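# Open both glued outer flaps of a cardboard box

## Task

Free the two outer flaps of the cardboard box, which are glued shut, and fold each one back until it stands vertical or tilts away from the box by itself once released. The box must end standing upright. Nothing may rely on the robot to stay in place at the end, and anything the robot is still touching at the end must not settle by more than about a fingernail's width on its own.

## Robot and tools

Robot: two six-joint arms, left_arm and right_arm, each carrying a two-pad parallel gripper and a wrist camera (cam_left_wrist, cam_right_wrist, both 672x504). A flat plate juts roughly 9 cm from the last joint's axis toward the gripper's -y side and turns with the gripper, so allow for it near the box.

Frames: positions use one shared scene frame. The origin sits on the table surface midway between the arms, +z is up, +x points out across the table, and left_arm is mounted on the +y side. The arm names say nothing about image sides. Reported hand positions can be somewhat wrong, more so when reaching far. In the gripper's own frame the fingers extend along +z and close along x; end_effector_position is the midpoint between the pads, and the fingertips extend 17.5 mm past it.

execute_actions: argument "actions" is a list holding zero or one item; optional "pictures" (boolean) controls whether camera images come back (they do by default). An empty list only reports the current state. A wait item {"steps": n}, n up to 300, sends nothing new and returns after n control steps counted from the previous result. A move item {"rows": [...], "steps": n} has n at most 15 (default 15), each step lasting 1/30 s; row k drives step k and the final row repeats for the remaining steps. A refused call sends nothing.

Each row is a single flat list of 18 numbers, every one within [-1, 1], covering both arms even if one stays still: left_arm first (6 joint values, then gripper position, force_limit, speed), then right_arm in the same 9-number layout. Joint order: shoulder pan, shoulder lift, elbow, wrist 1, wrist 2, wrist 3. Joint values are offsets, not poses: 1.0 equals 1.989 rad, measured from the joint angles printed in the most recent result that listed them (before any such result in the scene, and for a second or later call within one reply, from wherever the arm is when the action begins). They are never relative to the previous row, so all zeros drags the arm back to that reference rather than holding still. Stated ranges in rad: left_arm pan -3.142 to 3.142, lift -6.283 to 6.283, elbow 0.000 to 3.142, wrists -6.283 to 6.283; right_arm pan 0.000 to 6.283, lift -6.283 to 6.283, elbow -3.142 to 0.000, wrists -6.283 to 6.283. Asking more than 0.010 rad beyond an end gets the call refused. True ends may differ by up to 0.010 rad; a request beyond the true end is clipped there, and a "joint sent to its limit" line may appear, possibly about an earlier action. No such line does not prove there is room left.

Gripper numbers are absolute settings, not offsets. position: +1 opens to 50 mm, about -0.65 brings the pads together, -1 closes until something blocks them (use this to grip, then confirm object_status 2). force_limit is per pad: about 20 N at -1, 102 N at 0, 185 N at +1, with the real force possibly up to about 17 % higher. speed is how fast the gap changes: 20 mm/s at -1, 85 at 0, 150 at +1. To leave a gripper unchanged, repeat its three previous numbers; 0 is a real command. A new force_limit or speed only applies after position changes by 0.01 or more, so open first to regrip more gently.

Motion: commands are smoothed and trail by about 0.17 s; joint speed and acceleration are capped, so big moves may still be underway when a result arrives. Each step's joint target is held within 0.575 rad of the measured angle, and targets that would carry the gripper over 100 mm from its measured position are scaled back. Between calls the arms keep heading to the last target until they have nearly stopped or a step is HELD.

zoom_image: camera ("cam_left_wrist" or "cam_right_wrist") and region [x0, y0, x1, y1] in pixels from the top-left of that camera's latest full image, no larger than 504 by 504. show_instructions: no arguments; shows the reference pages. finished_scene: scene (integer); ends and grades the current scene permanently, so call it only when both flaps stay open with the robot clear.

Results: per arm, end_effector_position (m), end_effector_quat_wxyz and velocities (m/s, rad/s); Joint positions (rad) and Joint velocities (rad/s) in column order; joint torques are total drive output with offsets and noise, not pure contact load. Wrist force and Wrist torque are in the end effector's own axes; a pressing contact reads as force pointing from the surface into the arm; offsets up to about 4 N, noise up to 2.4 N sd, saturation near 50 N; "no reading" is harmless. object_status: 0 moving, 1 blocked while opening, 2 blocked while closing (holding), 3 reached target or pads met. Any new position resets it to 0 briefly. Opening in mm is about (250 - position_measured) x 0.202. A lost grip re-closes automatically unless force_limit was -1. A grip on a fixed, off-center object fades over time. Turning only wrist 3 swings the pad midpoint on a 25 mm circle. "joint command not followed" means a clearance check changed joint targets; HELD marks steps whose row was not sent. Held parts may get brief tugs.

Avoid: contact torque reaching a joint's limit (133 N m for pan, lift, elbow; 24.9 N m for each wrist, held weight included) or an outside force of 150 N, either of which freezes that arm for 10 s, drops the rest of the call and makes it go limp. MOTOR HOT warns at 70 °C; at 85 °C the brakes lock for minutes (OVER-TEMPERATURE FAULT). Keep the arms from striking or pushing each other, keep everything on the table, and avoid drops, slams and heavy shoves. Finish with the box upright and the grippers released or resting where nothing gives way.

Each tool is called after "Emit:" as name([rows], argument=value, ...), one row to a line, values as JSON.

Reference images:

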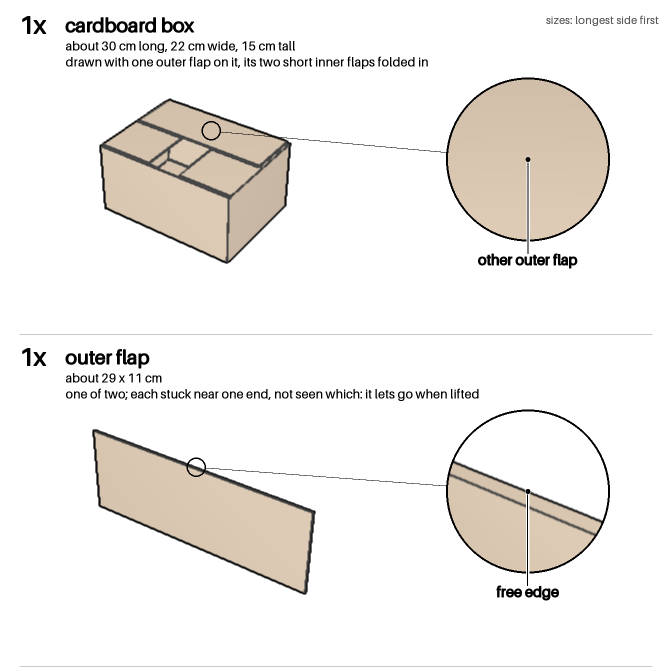

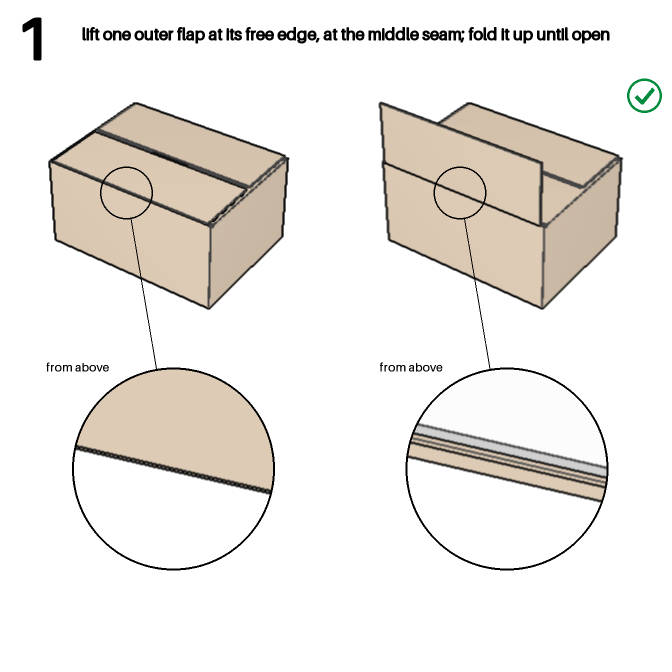

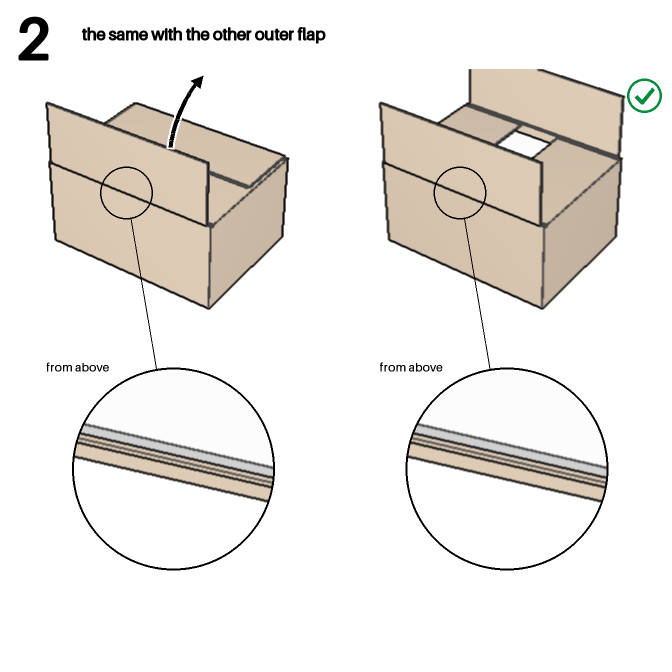

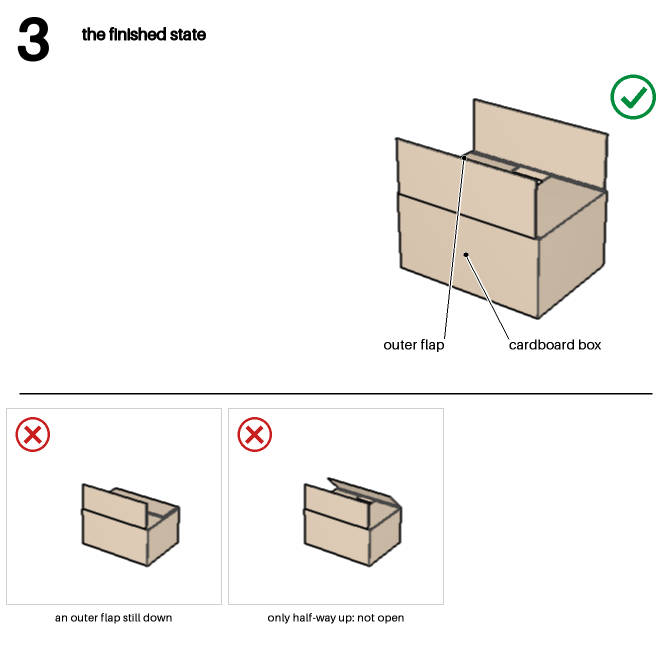

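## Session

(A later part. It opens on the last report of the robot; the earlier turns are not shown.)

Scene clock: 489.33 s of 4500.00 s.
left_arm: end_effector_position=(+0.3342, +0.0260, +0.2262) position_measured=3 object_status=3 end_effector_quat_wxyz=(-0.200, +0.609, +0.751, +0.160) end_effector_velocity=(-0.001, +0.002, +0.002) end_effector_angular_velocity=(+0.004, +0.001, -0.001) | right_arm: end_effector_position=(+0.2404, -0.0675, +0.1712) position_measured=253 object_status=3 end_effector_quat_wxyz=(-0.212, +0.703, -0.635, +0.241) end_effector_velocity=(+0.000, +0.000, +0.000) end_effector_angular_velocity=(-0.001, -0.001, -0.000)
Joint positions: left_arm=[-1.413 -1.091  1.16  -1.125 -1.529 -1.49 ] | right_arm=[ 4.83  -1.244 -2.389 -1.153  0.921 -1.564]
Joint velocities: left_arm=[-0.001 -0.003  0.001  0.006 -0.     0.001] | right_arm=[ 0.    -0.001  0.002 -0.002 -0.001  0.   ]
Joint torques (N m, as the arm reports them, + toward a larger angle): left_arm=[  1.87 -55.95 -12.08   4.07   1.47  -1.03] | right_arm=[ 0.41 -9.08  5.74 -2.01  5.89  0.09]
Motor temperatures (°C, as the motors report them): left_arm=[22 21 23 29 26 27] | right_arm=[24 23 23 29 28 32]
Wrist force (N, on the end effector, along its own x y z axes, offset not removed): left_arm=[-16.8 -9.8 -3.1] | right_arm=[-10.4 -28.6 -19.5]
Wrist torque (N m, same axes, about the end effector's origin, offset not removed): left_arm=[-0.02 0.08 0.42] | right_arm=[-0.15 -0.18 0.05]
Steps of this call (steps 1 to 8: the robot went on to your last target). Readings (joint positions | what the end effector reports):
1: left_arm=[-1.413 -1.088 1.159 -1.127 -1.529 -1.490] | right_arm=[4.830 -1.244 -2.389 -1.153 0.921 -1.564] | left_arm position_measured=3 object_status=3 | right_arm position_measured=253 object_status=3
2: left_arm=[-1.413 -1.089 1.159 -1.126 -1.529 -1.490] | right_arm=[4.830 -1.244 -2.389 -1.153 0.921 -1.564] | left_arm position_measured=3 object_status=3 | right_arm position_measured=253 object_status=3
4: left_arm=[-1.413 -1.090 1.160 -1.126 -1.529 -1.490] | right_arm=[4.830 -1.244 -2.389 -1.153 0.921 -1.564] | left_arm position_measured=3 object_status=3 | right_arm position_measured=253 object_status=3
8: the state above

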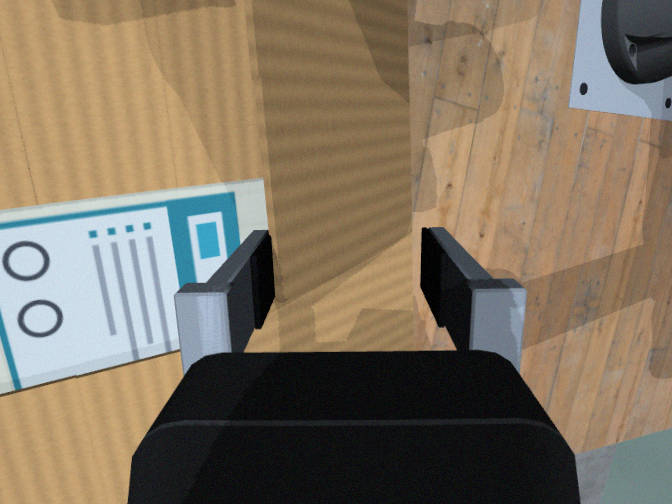

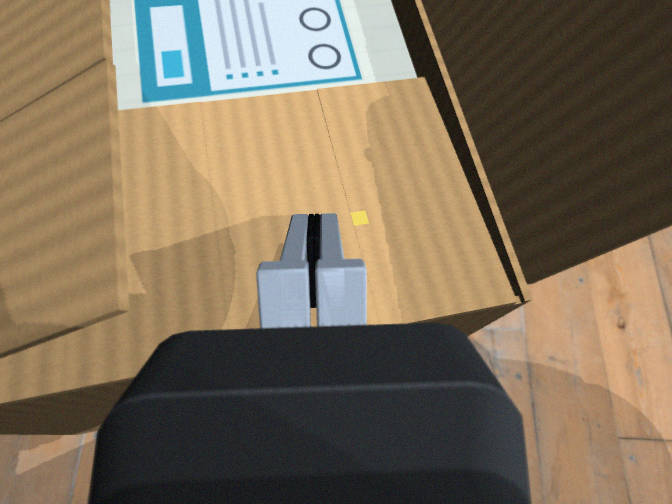

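Continue: up 12, in 12.

Emit:
execute_actions([
  {"rows":[[0,-0.006,0.004,0.002,0,0,1,0,0,0,0,0,0,0,0,-1,0,0],[0,-0.006,0.004,0.002,0,0,1,0,0,0,0,0,0,0,0,-1,0,0],[0,-0.006,0.004,0.002,0,0,1,0,0,0,0,0,0,0,0,-1,0,0],[0,-0.006,0.004,0.002,0,0,1,0,0,0,0,0,0,0,0,-1,0,0],[0,-0.011,0.008,0.003,0,0,1,0,0,0,0,0,0,0,0,-1,0,0],[0,-0.011,0.008,0.003,0,0,1,0,0,0,0,0,0,0,0,-1,0,0],[0,-0.011,0.008,0.003,0,0,1,0,0,0,0,0,0,0,0,-1,0,0],[0,-0.011,0.008,0.003,0,0,1,0,0,0,0,0,0,0,0,-1,0,0],[0,-0.0165,0.0115,0.005,0,0,1,0,0,0,0,0,0,0,0,-1,0,0]],"steps":15},
], pictures=false)

Emit:
execute_actions([
  {"steps":8},
])

Scene clock: 497.17 s of 4500.00 s.
left_arm: end_effector_position=(+0.3311, +0.0361, +0.2350) position_measured=3 object_status=3 end_effector_quat_wxyz=(-0.200, +0.609, +0.751, +0.160) end_effector_velocity=(-0.003, +0.013, +0.010) end_effector_angular_velocity=(+0.001, +0.000, +0.001) | right_arm: end_effector_position=(+0.2404, -0.0675, +0.1711) position_measured=253 object_status=3 end_effector_quat_wxyz=(-0.212, +0.703, -0.635, +0.241) end_effector_velocity=(+0.000, -0.001, -0.000) end_effector_angular_velocity=(-0.001, +0.000, -0.000)
Joint positions: left_arm=[-1.413 -1.119  1.18  -1.116 -1.528 -1.49 ] | right_arm=[ 4.83  -1.244 -2.389 -1.153  0.921 -1.564]
Joint velocities: left_arm=[ 0.001 -0.033  0.025  0.01  -0.     0.   ] | right_arm=[-0.     0.001 -0.001 -0.     0.     0.   ]
Joint torques (N m, as the arm reports them, + toward a larger angle): left_arm=[  1.53 -51.72 -15.62  -0.09   0.14  -0.95] | right_arm=[ 1.07  1.87 -0.28 -1.82  7.74 -0.24]
Motor temperatures (°C, as the motors report them): left_arm=[22 21 23 29 26 27] | right_arm=[24 23 23 29 28 32]
Wrist force (N, on the end effector, along its own x y z axes, offset not removed): left_arm=[-2.6 1.3 6.0] | right_arm=[-3.0 -25.8 -26.3]
Wrist torque (N m, same axes, about the end effector's origin, offset not removed): left_arm=[0.44 0.66 0.19] | right_arm=[0.18 -0.09 -0.01]
Steps of this call (steps 1 to 15: the robot went on to your last target; steps 16 to 90: nothing new was sent; then 4.33 s passed at rest; steps 91 to 105: all 15 steps of this action). Readings (joint positions | what the end effector reports):
91: left_arm=[-1.413 -1.091 1.160 -1.125 -1.529 -1.490] | right_arm=[4.830 -1.244 -2.389 -1.153 0.921 -1.564] | left_arm position_measured=3 object_status=3 | right_arm position_measured=253 object_status=3
92: left_arm=[-1.413 -1.092 1.161 -1.124 -1.529 -1.490] | right_arm=[4.830 -1.244 -2.389 -1.153 0.921 -1.564] | left_arm position_measured=3 object_status=3 | right_arm position_measured=253 object_status=3
94: left_arm=[-1.413 -1.096 1.163 -1.123 -1.529 -1.490] | right_arm=[4.830 -1.244 -2.389 -1.153 0.921 -1.564] | left_arm position_measured=3 object_status=3 | right_arm position_measured=253 object_status=3
98: left_arm=[-1.413 -1.104 1.170 -1.121 -1.529 -1.490] | right_arm=[4.830 -1.244 -2.389 -1.153 0.921 -1.564] | left_arm position_measured=3 object_status=3 | right_arm position_measured=253 object_status=3
105: the state above

Scene clock: 497.43 s of 4500.00 s.
left_arm: end_effector_position=(+0.3307, +0.0374, +0.2361) position_measured=3 object_status=3 end_effector_quat_wxyz=(-0.200, +0.609, +0.751, +0.160) end_effector_velocity=(-0.001, +0.001, +0.002) end_effector_angular_velocity=(-0.002, -0.000, -0.000) | right_arm: end_effector_position=(+0.2404, -0.0675, +0.1711) position_measured=253 object_status=3 end_effector_quat_wxyz=(-0.212, +0.703, -0.635, +0.241) end_effector_velocity=(+0.000, -0.000, +0.000) end_effector_angular_velocity=(-0.001, -0.001, +0.001)
Joint positions: left_arm=[-1.413 -1.123  1.182 -1.115 -1.529 -1.49 ] | right_arm=[ 4.83  -1.244 -2.389 -1.153  0.921 -1.564]
Joint velocities: left_arm=[-0.    -0.004  0.001  0.001 -0.001  0.   ] | right_arm=[-0.    -0.     0.    -0.001 -0.001 -0.001]
Joint torques (N m, as the arm reports them, + toward a larger angle): left_arm=[ -0.68 -52.35 -16.34   0.12  -2.58  -1.  ] | right_arm=[ 1.02  8.07  3.38 -2.49  6.87  0.31]
Motor temperatures (°C, as the motors report them): left_arm=[22 21 23 29 26 27] | right_arm=[24 23 23 29 28 32]
Wrist force (N, on the end effector, along its own x y z axes, offset not removed): left_arm=[-0.1 1.4 7.8] | right_arm=[-2.3 -28.5 -26.4]
Wrist torque (N m, same axes, about the end effector's origin, offset not removed): left_arm=[0.34 0.11 0.13] | right_arm=[-0.33 -0.20 0.01]
Steps of this call (steps 1 to 8: the robot went on to your last target). Readings (joint positions | what the end effector reports):
1: left_arm=[-1.413 -1.120 1.181 -1.116 -1.528 -1.490] | right_arm=[4.830 -1.244 -2.389 -1.153 0.921 -1.564] | left_arm position_measured=3 object_status=3 | right_arm position_measured=253 object_status=3
2: left_arm=[-1.413 -1.121 1.181 -1.116 -1.528 -1.490] | right_arm=[4.830 -1.244 -2.389 -1.153 0.921 -1.564] | left_arm position_measured=3 object_status=3 | right_arm position_measured=253 object_status=3
4: left_arm=[-1.413 -1.122 1.182 -1.115 -1.528 -1.490] | right_arm=[4.830 -1.244 -2.389 -1.153 0.921 -1.564] | left_arm position_measured=3 object_status=3 | right_arm position_measured=253 object_status=3
8: the state above

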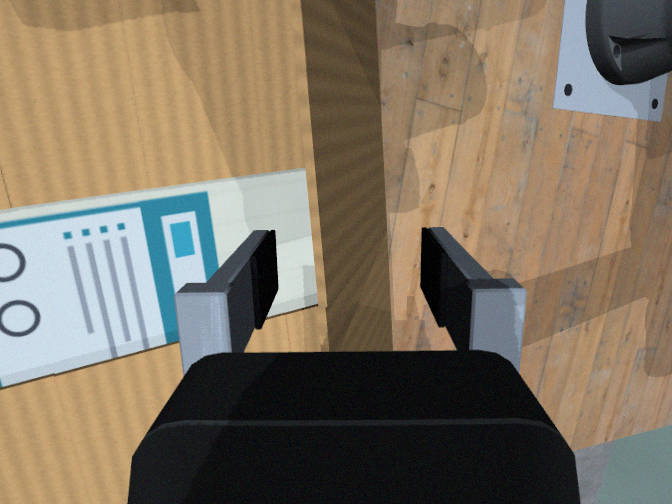

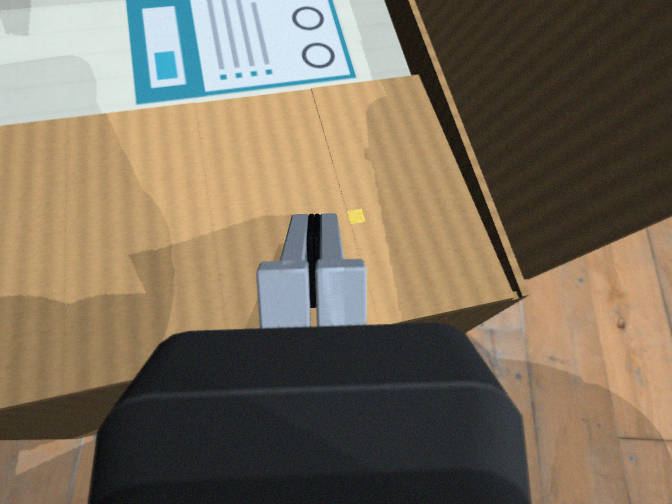

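Emit:
execute_actions([
  {"rows":[[0,-0.023,0.032,-0.009,0,0,1,0,0,0,0,0,0,0,0,-1,0,0],[0,-0.023,0.032,-0.009,0,0,1,0,0,0,0,0,0,0,0,-1,0,0],[0,-0.023,0.032,-0.009,0,0,1,0,0,0,0,0,0,0,0,-1,0,0],[0,-0.023,0.032,-0.009,0,0,1,0,0,0,0,0,0,0,0,-1,0,0],[0,-0.023,0.032,-0.009,0,0,1,0,0,0,0,0,0,0,0,-1,0,0],[0,-0.046,0.062,-0.016,0,0,1,0,0,0,0,0,0,0,0,-1,0,0],[0,-0.046,0.062,-0.016,0,0,1,0,0,0,0,0,0,0,0,-1,0,0],[0,-0.046,0.062,-0.016,0,0,1,0,0,0,0,0,0,0,0,-1,0,0],[0,-0.046,0.062,-0.016,0,0,1,0,0,0,0,0,0,0,0,-1,0,0],[0,-0.046,0.062,-0.016,0,0,1,0,0,0,0,0,0,0,0,-1,0,0],[0,-0.0689,0.0903,-0.0211,0,0,1,0,0,0,0,0,0,0,0,-1,0,0]],"steps":15},
], pictures=false)

Emit:
execute_actions([
  {"steps":10},
], pictures=false)

Emit:
execute_actions([
  {"rows":[[0,-0.026,0.028,-0.002,0,0,1,0,0,0,0,0,0,0,0,-1,0,0],[0,-0.026,0.028,-0.002,0,0,1,0,0,0,0,0,0,0,0,-1,0,0],[0,-0.026,0.028,-0.002,0,0,1,0,0,0,0,0,0,0,0,-1,0,0],[0,-0.026,0.028,-0.002,0,0,1,0,0,0,0,0,0,0,0,-1,0,0],[0,-0.026,0.028,-0.002,0,0,1,0,0,0,0,0,0,0,0,-1,0,0],[0,-0.052,0.057,-0.005,0,0,1,0,0,0,0,0,0,0,0,-1,0,0],[0,-0.052,0.057,-0.005,0,0,1,0,0,0,0,0,0,0,0,-1,0,0],[0,-0.052,0.057,-0.005,0,0,1,0,0,0,0,0,0,0,0,-1,0,0],[0,-0.052,0.057,-0.005,0,0,1,0,0,0,0,0,0,0,0,-1,0,0],[0,-0.052,0.057,-0.005,0,0,1,0,0,0,0,0,0,0,0,-1,0,0],[0,-0.0784,0.0852,-0.0071,0,0,1,0,0,0,0,0,0,0,0,-1,0,0]],"steps":15},
], pictures=false)

Emit:
execute_actions([
  {"steps":15},
])

Scene clock: 514.57 s of 4500.00 s.
left_arm: end_effector_position=(+0.3179, +0.0788, +0.2403) position_measured=3 object_status=3 end_effector_quat_wxyz=(-0.199, +0.609, +0.751, +0.160) end_effector_velocity=(-0.027, +0.091, +0.009) end_effector_angular_velocity=(+0.007, +0.002, +0.001) | right_arm: end_effector_position=(+0.2404, -0.0675, +0.1712) position_measured=253 object_status=3 end_effector_quat_wxyz=(-0.212, +0.703, -0.635, +0.241) end_effector_velocity=(-0.000, -0.000, +0.000) end_effector_angular_velocity=(+0.000, +0.000, +0.001)
Joint positions: left_arm=[-1.413 -1.231  1.325 -1.15  -1.529 -1.49 ] | right_arm=[ 4.83  -1.244 -2.389 -1.153  0.921 -1.564]
Joint velocities: left_arm=[ 0.001 -0.226  0.287 -0.053  0.     0.   ] | right_arm=[ 0.     0.001 -0.001  0.    -0.    -0.001]
Joint torques (N m, as the arm reports them, + toward a larger angle): left_arm=[ -0.64 -43.02 -17.19  -2.7   -0.92  -0.97] | right_arm=[ 0.3  -3.89  8.1  -1.5   5.07 -0.01]
Motor temperatures (°C, as the motors report them): left_arm=[22 22 23 29 26 27] | right_arm=[24 23 23 29 28 32]
Wrist force (N, on the end effector, along its own x y z axes, offset not removed): left_arm=[-3.5 -2.6 3.7] | right_arm=[-4.4 -25.7 -24.4]
Wrist torque (N m, same axes, about the end effector's origin, offset not removed): left_arm=[-0.19 0.49 0.13] | right_arm=[-0.09 0.10 0.03]
Steps of this call (steps 1 to 15: the robot went on to your last target; steps 16 to 90: nothing new was sent; then 13.63 s passed at rest; steps 91 to 105: all 15 steps of this action). Readings (joint positions | what the end effector reports):
91: left_arm=[-1.413 -1.123 1.183 -1.115 -1.529 -1.490] | right_arm=[4.830 -1.244 -2.389 -1.153 0.921 -1.564] | left_arm position_measured=3 object_status=3 | right_arm position_measured=253 object_status=3
92: left_arm=[-1.413 -1.126 1.186 -1.116 -1.529 -1.490] | right_arm=[4.830 -1.244 -2.389 -1.153 0.921 -1.564] | left_arm position_measured=3 object_status=3 | right_arm position_measured=253 object_status=3
94: left_arm=[-1.413 -1.141 1.207 -1.122 -1.529 -1.490] | right_arm=[4.830 -1.244 -2.389 -1.153 0.921 -1.564] | left_arm position_measured=3 object_status=3 | right_arm position_measured=253 object_status=3
98: left_arm=[-1.413 -1.169 1.244 -1.133 -1.529 -1.490] | right_arm=[4.830 -1.244 -2.389 -1.153 0.921 -1.564] | left_arm position_measured=3 object_status=3 | right_arm position_measured=253 object_status=3
105: the state above

Scene clock: 514.90 s of 4500.00 s.
left_arm: end_effector_position=(+0.3145, +0.0896, +0.2410) position_measured=3 object_status=3 end_effector_quat_wxyz=(-0.200, +0.609, +0.751, +0.160) end_effector_velocity=(-0.002, +0.007, +0.000) end_effector_angular_velocity=(+0.001, +0.001, +0.000) | right_arm: end_effector_position=(+0.2404, -0.0675, +0.1712) position_measured=253 object_status=3 end_effector_quat_wxyz=(-0.212, +0.703, -0.635, +0.241) end_effector_velocity=(-0.000, +0.000, -0.001) end_effector_angular_velocity=(-0.003, -0.000, +0.000)
Joint positions: left_arm=[-1.413 -1.258  1.359 -1.156 -1.529 -1.49 ] | right_arm=[ 4.83  -1.244 -2.389 -1.153  0.921 -1.564]
Joint velocities: left_arm=[ 0.001 -0.017  0.021 -0.003 -0.     0.001] | right_arm=[ 0.    -0.003  0.    -0.     0.    -0.001]
Joint torques (N m, as the arm reports them, + toward a larger angle): left_arm=[  3.99 -47.2  -16.89  -2.37   0.29  -0.96] | right_arm=[  0.35 -11.43   4.97  -0.52   6.22   0.08]
Motor temperatures (°C, as the motors report them): left_arm=[22 22 23 29 26 27] | right_arm=[24 23 23 29 28 32]
Wrist force (N, on the end effector, along its own x y z axes, offset not removed): left_arm=[-5.1 -0.6 0.7] | right_arm=[-4.1 -25.4 -25.4]
Wrist torque (N m, same axes, about the end effector's origin, offset not removed): left_arm=[0.13 0.38 0.12] | right_arm=[0.05 0.07 0.04]
Steps of this call (steps 1 to 10: the robot went on to your last target). Readings (joint positions | what the end effector reports):
1: left_arm=[-1.413 -1.237 1.333 -1.152 -1.529 -1.490] | right_arm=[4.830 -1.244 -2.389 -1.153 0.921 -1.564] | left_arm position_measured=3 object_status=3 | right_arm position_measured=253 object_status=3
2: left_arm=[-1.413 -1.243 1.340 -1.153 -1.529 -1.490] | right_arm=[4.830 -1.244 -2.389 -1.153 0.921 -1.564] | left_arm position_measured=3 object_status=3 | right_arm position_measured=253 object_status=3
4: left_arm=[-1.413 -1.250 1.349 -1.155 -1.529 -1.490] | right_arm=[4.830 -1.244 -2.389 -1.153 0.921 -1.564] | left_arm position_measured=3 object_status=3 | right_arm position_measured=253 object_status=3
8: left_arm=[-1.413 -1.256 1.357 -1.156 -1.529 -1.490] | right_arm=[4.830 -1.244 -2.389 -1.153 0.921 -1.564] | left_arm position_measured=3 object_status=3 | right_arm position_measured=253 object_status=3
10: the state above

Scene clock: 515.40 s of 4500.00 s.
left_arm: end_effector_position=(+0.2996, +0.1380, +0.2498) position_measured=3 object_status=3 end_effector_quat_wxyz=(-0.200, +0.609, +0.751, +0.160) end_effector_velocity=(-0.032, +0.105, +0.013) end_effector_angular_velocity=(-0.000, +0.000, -0.000) | right_arm: end_effector_position=(+0.2404, -0.0675, +0.1712) position_measured=253 object_status=3 end_effector_quat_wxyz=(-0.212, +0.703, -0.635, +0.241) end_effector_velocity=(-0.000, -0.000, -0.000) end_effector_angular_velocity=(-0.001, +0.001, -0.000)
Joint positions: left_arm=[-1.413 -1.38   1.492 -1.168 -1.529 -1.49 ] | right_arm=[ 4.83  -1.244 -2.389 -1.153  0.921 -1.564]
Joint velocities: left_arm=[-0.    -0.261  0.282 -0.021 -0.     0.   ] | right_arm=[ 0.    -0.    -0.    -0.     0.001  0.   ]
Joint torques (N m, as the arm reports them, + toward a larger angle): left_arm=[  4.55 -35.3  -21.81  -2.55   0.66  -0.91] | right_arm=[ 1.02 -9.35  2.7  -0.39  6.21 -0.16]
Motor temperatures (°C, as the motors report them): left_arm=[22 22 23 29 26 27] | right_arm=[24 23 23 29 28 32]
Wrist force (N, on the end effector, along its own x y z axes, offset not removed): left_arm=[-0.4 -4.0 6.2] | right_arm=[-4.0 -25.0 -24.6]
Wrist torque (N m, same axes, about the end effector's origin, offset not removed): left_arm=[-0.75 -0.26 -0.14] | right_arm=[0.03 -0.04 0.00]
Steps of this call (steps 1 to 15: all 15 steps of this action). Readings (joint positions | what the end effector reports):
1: left_arm=[-1.413 -1.258 1.360 -1.157 -1.529 -1.490] | right_arm=[4.830 -1.244 -2.389 -1.153 0.921 -1.564] | left_arm position_measured=3 object_status=3 | right_arm position_measured=253 object_status=3
2: left_arm=[-1.413 -1.261 1.363 -1.157 -1.529 -1.490] | right_arm=[4.830 -1.244 -2.389 -1.153 0.921 -1.564] | left_arm position_measured=3 object_status=3 | right_arm position_measured=253 object_status=3
4: left_arm=[-1.413 -1.278 1.381 -1.158 -1.529 -1.490] | right_arm=[4.830 -1.244 -2.389 -1.153 0.921 -1.564] | left_arm position_measured=3 object_status=3 | right_arm position_measured=253 object_status=3
8: left_arm=[-1.413 -1.309 1.415 -1.161 -1.529 -1.490] | right_arm=[4.830 -1.244 -2.389 -1.153 0.921 -1.564] | left_arm position_measured=3 object_status=3 | right_arm position_measured=253 object_status=3
15: the state above

Scene clock: 515.90 s of 4500.00 s.
left_arm: end_effector_position=(+0.2955, +0.1512, +0.2511) position_measured=3 object_status=3 end_effector_quat_wxyz=(-0.200, +0.609, +0.751, +0.160) end_effector_velocity=(-0.001, +0.002, +0.001) end_effector_angular_velocity=(-0.002, +0.000, -0.001) | right_arm: end_effector_position=(+0.2404, -0.0675, +0.1712) position_measured=253 object_status=3 end_effector_quat_wxyz=(-0.212, +0.703, -0.635, +0.241) end_effector_velocity=(+0.000, +0.001, +0.001) end_effector_angular_velocity=(+0.002, -0.000, +0.000)
Joint positions: left_arm=[-1.413 -1.413  1.528 -1.171 -1.529 -1.49 ] | right_arm=[ 4.83  -1.244 -2.389 -1.153  0.921 -1.564]
Joint velocities: left_arm=[-0.    -0.005  0.004 -0.    -0.     0.001] | right_arm=[-0.    -0.001  0.002  0.001 -0.    -0.   ]
Joint torques (N m, as the arm reports them, + toward a larger angle): left_arm=[  3.96 -40.83 -14.78  -2.27   0.66  -1.  ] | right_arm=[ 0.61 -7.25  3.21 -0.58  6.34 -0.12]
Motor temperatures (°C, as the motors report them): left_arm=[22 22 23 29 26 27] | right_arm=[24 23 23 29 28 32]
Wrist force (N, on the end effector, along its own x y z axes, offset not removed): left_arm=[-4.6 0.0 4.6] | right_arm=[-3.5 -25.0 -24.7]
Wrist torque (N m, same axes, about the end effector's origin, offset not removed): left_arm=[0.08 0.42 0.11] | right_arm=[0.12 -0.19 0.08]
Steps of this call (steps 1 to 15: the robot went on to your last target). Readings (joint positions | what the end effector reports):
1: left_arm=[-1.413 -1.388 1.501 -1.168 -1.529 -1.490] | right_arm=[4.830 -1.244 -2.389 -1.153 0.921 -1.564] | left_arm position_measured=3 object_status=3 | right_arm position_measured=253 object_status=3
2: left_arm=[-1.413 -1.394 1.507 -1.169 -1.529 -1.490] | right_arm=[4.830 -1.244 -2.389 -1.153 0.921 -1.564] | left_arm position_measured=3 object_status=3 | right_arm position_measured=253 object_status=3
4: left_arm=[-1.413 -1.402 1.516 -1.170 -1.529 -1.490] | right_arm=[4.830 -1.244 -2.389 -1.153 0.921 -1.564] | left_arm position_measured=3 object_status=3 | right_arm position_measured=253 object_status=3
8: left_arm=[-1.413 -1.409 1.524 -1.170 -1.529 -1.490] | right_arm=[4.830 -1.244 -2.389 -1.153 0.921 -1.564] | left_arm position_measured=3 object_status=3 | right_arm position_measured=253 object_status=3
15: the state above

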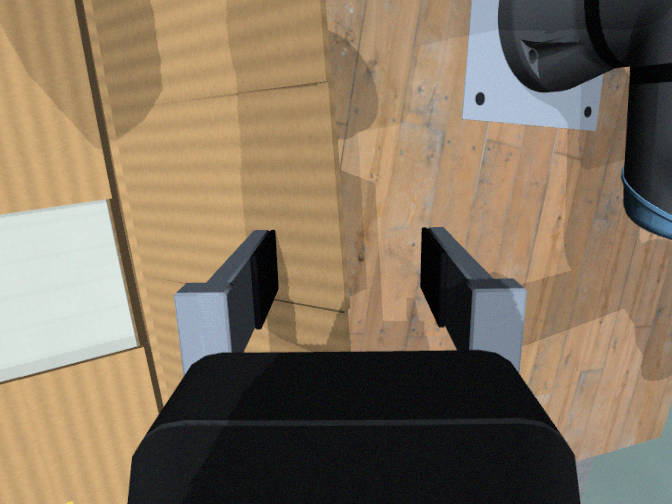

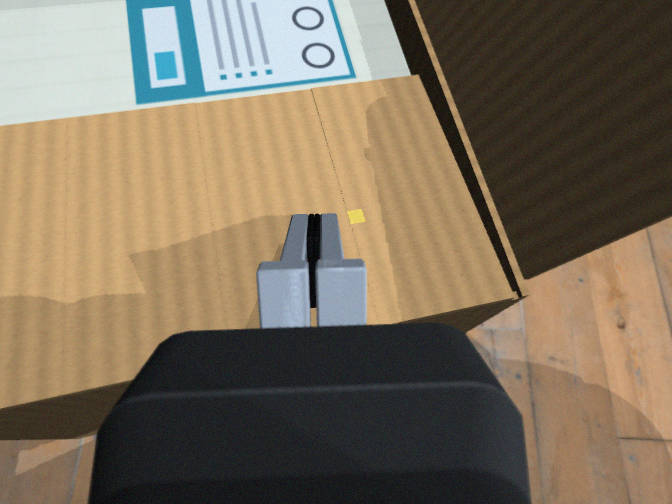

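Emit:
execute_actions([
  {"rows":[[0,-0.036,0.04,-0.004,0,0,1,0,0,0,0,0,0,0,0,-1,0,0]],"steps":15},
], pictures=false)

Emit:
execute_actions([
  {"steps":8},
], pictures=false)

Emit:
execute_actions([
  {"rows":[[0,0,-0.2,0.2,0,0,1,0,0,0,0.07,0.11,-0.18,0,0,-1,0,0]],"steps":15},
], pictures=false)

Emit:
execute_actions([
  {"steps":30},
])

Scene clock: 524.50 s of 4500.00 s.
left_arm: end_effector_position=(+0.2868, +0.1794, +0.2518) position_measured=3 object_status=3 end_effector_quat_wxyz=(-0.200, +0.609, +0.751, +0.160) end_effector_velocity=(-0.003, +0.008, -0.001) end_effector_angular_velocity=(+0.001, -0.000, +0.000) | right_arm: end_effector_position=(+0.2404, -0.0675, +0.1712) position_measured=253 object_status=3 end_effector_quat_wxyz=(-0.212, +0.703, -0.635, +0.241) end_effector_velocity=(+0.000, +0.000, +0.000) end_effector_angular_velocity=(-0.001, +0.000, -0.000)
Joint positions: left_arm=[-1.413 -1.482  1.605 -1.178 -1.529 -1.49 ] | right_arm=[ 4.83  -1.244 -2.389 -1.153  0.921 -1.564]
Joint velocities: left_arm=[-0.001 -0.02   0.024 -0.003 -0.    -0.001] | right_arm=[-0.    -0.002  0.001 -0.001  0.    -0.   ]
Joint torques (N m, as the arm reports them, + toward a larger angle): left_arm=[  3.96 -35.11 -17.71  -2.46   0.65  -1.02] | right_arm=[ 1.57 -1.01  3.89 -0.21  6.29 -0.2 ]
Motor temperatures (°C, as the motors report them): left_arm=[22 22 23 29 26 27] | right_arm=[24 23 23 29 29 32]
Wrist force (N, on the end effector, along its own x y z axes, offset not removed): left_arm=[-1.1 -3.1 2.6] | right_arm=[-2.0 -24.8 -23.8]
Wrist torque (N m, same axes, about the end effector's origin, offset not removed): left_arm=[-0.53 0.00 0.12] | right_arm=[0.22 -0.32 -0.01]
Steps of this call (steps 1 to 15: the robot went on to your last target; steps 16 to 90: nothing new was sent; then 5.10 s passed at rest; steps 91 to 105: all 15 steps of this action). Readings (joint positions | what the end effector reports):
91: left_arm=[-1.413 -1.414 1.529 -1.171 -1.529 -1.490] | right_arm=[4.830 -1.244 -2.389 -1.153 0.921 -1.564] | left_arm position_measured=3 object_status=3 | right_arm position_measured=253 object_status=3
92: left_arm=[-1.413 -1.417 1.532 -1.171 -1.529 -1.490] | right_arm=[4.830 -1.244 -2.389 -1.153 0.921 -1.564] | left_arm position_measured=3 object_status=3 | right_arm position_measured=253 object_status=3
94: left_arm=[-1.413 -1.439 1.557 -1.174 -1.529 -1.490] | right_arm=[4.830 -1.244 -2.389 -1.153 0.921 -1.564] | left_arm position_measured=3 object_status=3 | right_arm position_measured=253 object_status=3
98: left_arm=[-1.413 -1.469 1.590 -1.177 -1.529 -1.490] | right_arm=[4.830 -1.244 -2.389 -1.153 0.921 -1.564] | left_arm position_measured=3 object_status=3 | right_arm position_measured=253 object_status=3
105: the state above

Scene clock: 524.77 s of 4500.00 s.
left_arm: end_effector_position=(+0.2865, +0.1803, +0.2517) position_measured=3 object_status=3 end_effector_quat_wxyz=(-0.200, +0.609, +0.751, +0.160) end_effector_velocity=(-0.000, +0.002, -0.000) end_effector_angular_velocity=(+0.002, +0.001, +0.000) | right_arm: end_effector_position=(+0.2404, -0.0675, +0.1712) position_measured=253 object_status=3 end_effector_quat_wxyz=(-0.212, +0.703, -0.635, +0.241) end_effector_velocity=(+0.000, +0.000, +0.001) end_effector_angular_velocity=(+0.002, -0.000, +0.001)
Joint positions: left_arm=[-1.413 -1.484  1.607 -1.178 -1.529 -1.49 ] | right_arm=[ 4.83  -1.244 -2.389 -1.153  0.921 -1.564]
Joint velocities: left_arm=[ 0.001 -0.003  0.004  0.001 -0.     0.001] | right_arm=[ 0.     0.001  0.     0.001 -0.001 -0.   ]
Joint torques (N m, as the arm reports them, + toward a larger angle): left_arm=[  3.81 -36.63 -15.97  -2.46   0.73  -1.  ] | right_arm=[-0.26 -0.11  3.42 -0.26  6.08  0.07]
Motor temperatures (°C, as the motors report them): left_arm=[22 22 23 29 26 27] | right_arm=[24 23 23 29 29 32]
Wrist force (N, on the end effector, along its own x y z axes, offset not removed): left_arm=[1.1 -2.3 2.1] | right_arm=[-2.4 -27.7 -26.2]
Wrist torque (N m, same axes, about the end effector's origin, offset not removed): left_arm=[-0.46 -0.45 0.00] | right_arm=[-0.36 -0.24 -0.03]
Steps of this call (steps 1 to 8: the robot went on to your last target). Readings (joint positions | what the end effector reports):
1: left_arm=[-1.413 -1.482 1.605 -1.178 -1.529 -1.490] | right_arm=[4.830 -1.244 -2.389 -1.153 0.921 -1.564] | left_arm position_measured=3 object_status=3 | right_arm position_measured=253 object_status=3
2: left_arm=[-1.413 -1.483 1.606 -1.178 -1.529 -1.490] | right_arm=[4.830 -1.244 -2.389 -1.153 0.921 -1.564] | left_arm position_measured=3 object_status=3 | right_arm position_measured=253 object_status=3
4: left_arm=[-1.413 -1.484 1.606 -1.178 -1.529 -1.490] | right_arm=[4.830 -1.244 -2.389 -1.153 0.921 -1.564] | left_arm position_measured=3 object_status=3 | right_arm position_measured=253 object_status=3
8: the state above

Scene clock: 525.27 s of 4500.00 s.
left_arm: end_effector_position=(+0.2839, +0.1885, +0.3943) position_measured=3 object_status=3 end_effector_quat_wxyz=(-0.200, +0.609, +0.751, +0.160) end_effector_velocity=(-0.007, +0.022, +0.094) end_effector_angular_velocity=(-0.002, -0.001, -0.000) | right_arm: end_effector_position=(+0.2412, -0.0769, +0.2763) position_measured=253 object_status=3 end_effector_quat_wxyz=(-0.213, +0.702, -0.635, +0.240) end_effector_velocity=(+0.002, -0.016, +0.038) end_effector_angular_velocity=(-0.030, -0.003, +0.000)
Joint positions: left_arm=[-1.413 -1.484  1.241 -0.812 -1.529 -1.49 ] | right_arm=[ 4.83  -1.111 -2.181 -1.491  0.921 -1.564]
Joint velocities: left_arm=[-0.001 -0.    -0.246  0.244  0.    -0.   ] | right_arm=[-0.     0.044  0.08  -0.155 -0.001 -0.001]
Joint torques (N m, as the arm reports them, + toward a larger angle): left_arm=[  4.11 -25.91 -25.23   0.28   0.7   -0.98] | right_arm=[ 2.71 15.36 32.76  0.31 -3.78 -0.04]
Motor temperatures (°C, as the motors report them): left_arm=[22 22 23 29 26 27] | right_arm=[24 23 23 29 29 32]
Wrist force (N, on the end effector, along its own x y z axes, offset not removed): left_arm=[2.0 -1.7 1.1] | right_arm=[0.2 -3.0 1.3]
Wrist torque (N m, same axes, about the end effector's origin, offset not removed): left_arm=[-0.18 -0.31 0.30] | right_arm=[-0.34 0.08 -0.20]
Steps of this call (steps 1 to 15: all 15 steps of this action). Readings (joint positions | what the end effector reports):
1: left_arm=[-1.413 -1.484 1.607 -1.178 -1.529 -1.490] | right_arm=[4.830 -1.244 -2.389 -1.153 0.921 -1.564] | left_arm position_measured=3 object_status=3 | right_arm position_measured=253 object_status=3
2: left_arm=[-1.413 -1.484 1.604 -1.175 -1.529 -1.490] | right_arm=[4.830 -1.241 -2.386 -1.156 0.921 -1.564] | left_arm position_measured=3 object_status=3 | right_arm position_measured=253 object_status=3
4: left_arm=[-1.413 -1.484 1.557 -1.128 -1.529 -1.490] | right_arm=[4.830 -1.206 -2.342 -1.204 0.922 -1.564] | left_arm position_measured=3 object_status=3 | right_arm position_measured=253 object_status=3
8: left_arm=[-1.413 -1.484 1.396 -0.967 -1.529 -1.490] | right_arm=[4.830 -1.142 -2.234 -1.386 0.921 -1.564] | left_arm position_measured=3 object_status=3 | right_arm position_measured=253 object_status=3
15: the state above

Scene clock: 526.27 s of 4500.00 s.
left_arm: end_effector_position=(+0.2830, +0.1915, +0.4063) position_measured=3 object_status=3 end_effector_quat_wxyz=(-0.200, +0.609, +0.751, +0.160) end_effector_velocity=(-0.000, -0.001, +0.001) end_effector_angular_velocity=(-0.002, -0.000, -0.002) | right_arm: end_effector_position=(+0.2414, -0.0791, +0.2812) position_measured=253 object_status=3 end_effector_quat_wxyz=(-0.212, +0.703, -0.635, +0.241) end_effector_velocity=(-0.000, -0.000, -0.001) end_effector_angular_velocity=(-0.001, +0.000, -0.000)
Joint positions: left_arm=[-1.413 -1.484  1.209 -0.781 -1.529 -1.49 ] | right_arm=[ 4.83  -1.105 -2.171 -1.511  0.921 -1.564]
Joint velocities: left_arm=[-0.002  0.    -0.002 -0.     0.     0.001] | right_arm=[ 0.    -0.001 -0.001  0.     0.     0.   ]
Joint torques (N m, as the arm reports them, + toward a larger angle): left_arm=[  3.89 -21.68 -29.33   0.03   0.74  -0.95] | right_arm=[ 0.04 13.84 34.06  0.58 -4.15 -0.11]
Motor temperatures (°C, as the motors report them): left_arm=[22 22 23 29 26 27] | right_arm=[24 23 23 29 29 32]
Wrist force (N, on the end effector, along its own x y z axes, offset not removed): left_arm=[-0.5 1.0 2.3] | right_arm=[-1.3 -0.7 1.4]
Wrist torque (N m, same axes, about the end effector's origin, offset not removed): left_arm=[0.23 0.01 0.08] | right_arm=[0.02 0.21 -0.07]
Steps of this call (steps 1 to 30: the robot went on to your last target). Readings (joint positions | what the end effector reports):
1: left_arm=[-1.413 -1.484 1.234 -0.805 -1.529 -1.490] | right_arm=[4.830 -1.109 -2.179 -1.495 0.921 -1.564] | left_arm position_measured=3 object_status=3 | right_arm position_measured=253 object_status=3
2: left_arm=[-1.413 -1.484 1.228 -0.800 -1.529 -1.490] | right_arm=[4.830 -1.108 -2.177 -1.499 0.921 -1.564] | left_arm position_measured=3 object_status=3 | right_arm position_measured=253 object_status=3
4: left_arm=[-1.413 -1.484 1.221 -0.792 -1.529 -1.490] | right_arm=[4.830 -1.107 -2.174 -1.504 0.921 -1.564] | left_arm position_measured=3 object_status=3 | right_arm position_measured=253 object_status=3
8: left_arm=[-1.413 -1.484 1.213 -0.785 -1.529 -1.490] | right_arm=[4.830 -1.105 -2.172 -1.508 0.921 -1.564] | left_arm position_measured=3 object_status=3 | right_arm position_measured=253 object_status=3
30: the state above
All arms were judged still, so your last target was given up. Only a new action makes them travel on or press farther. Fingers that are still opening or closing keep moving.

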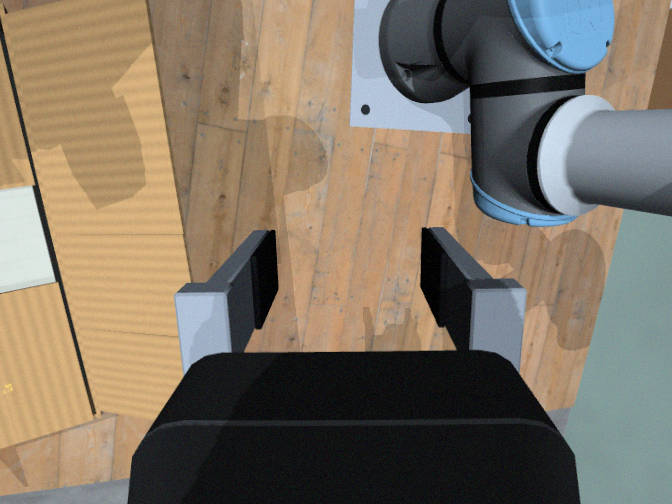

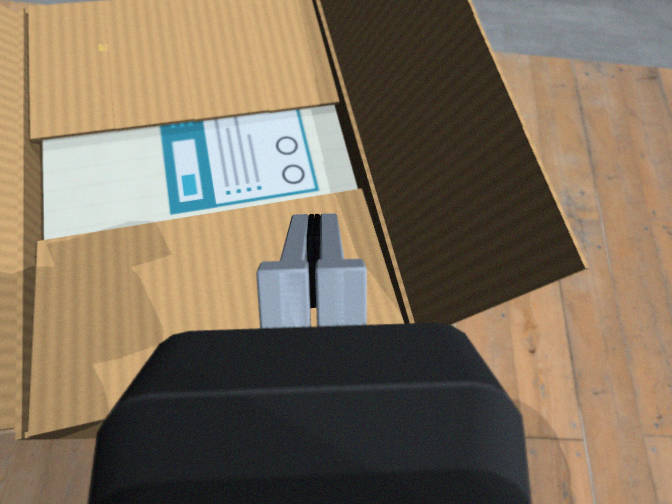

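Emit:
finished_scene(scene=1)

The scene is finished: the task was done.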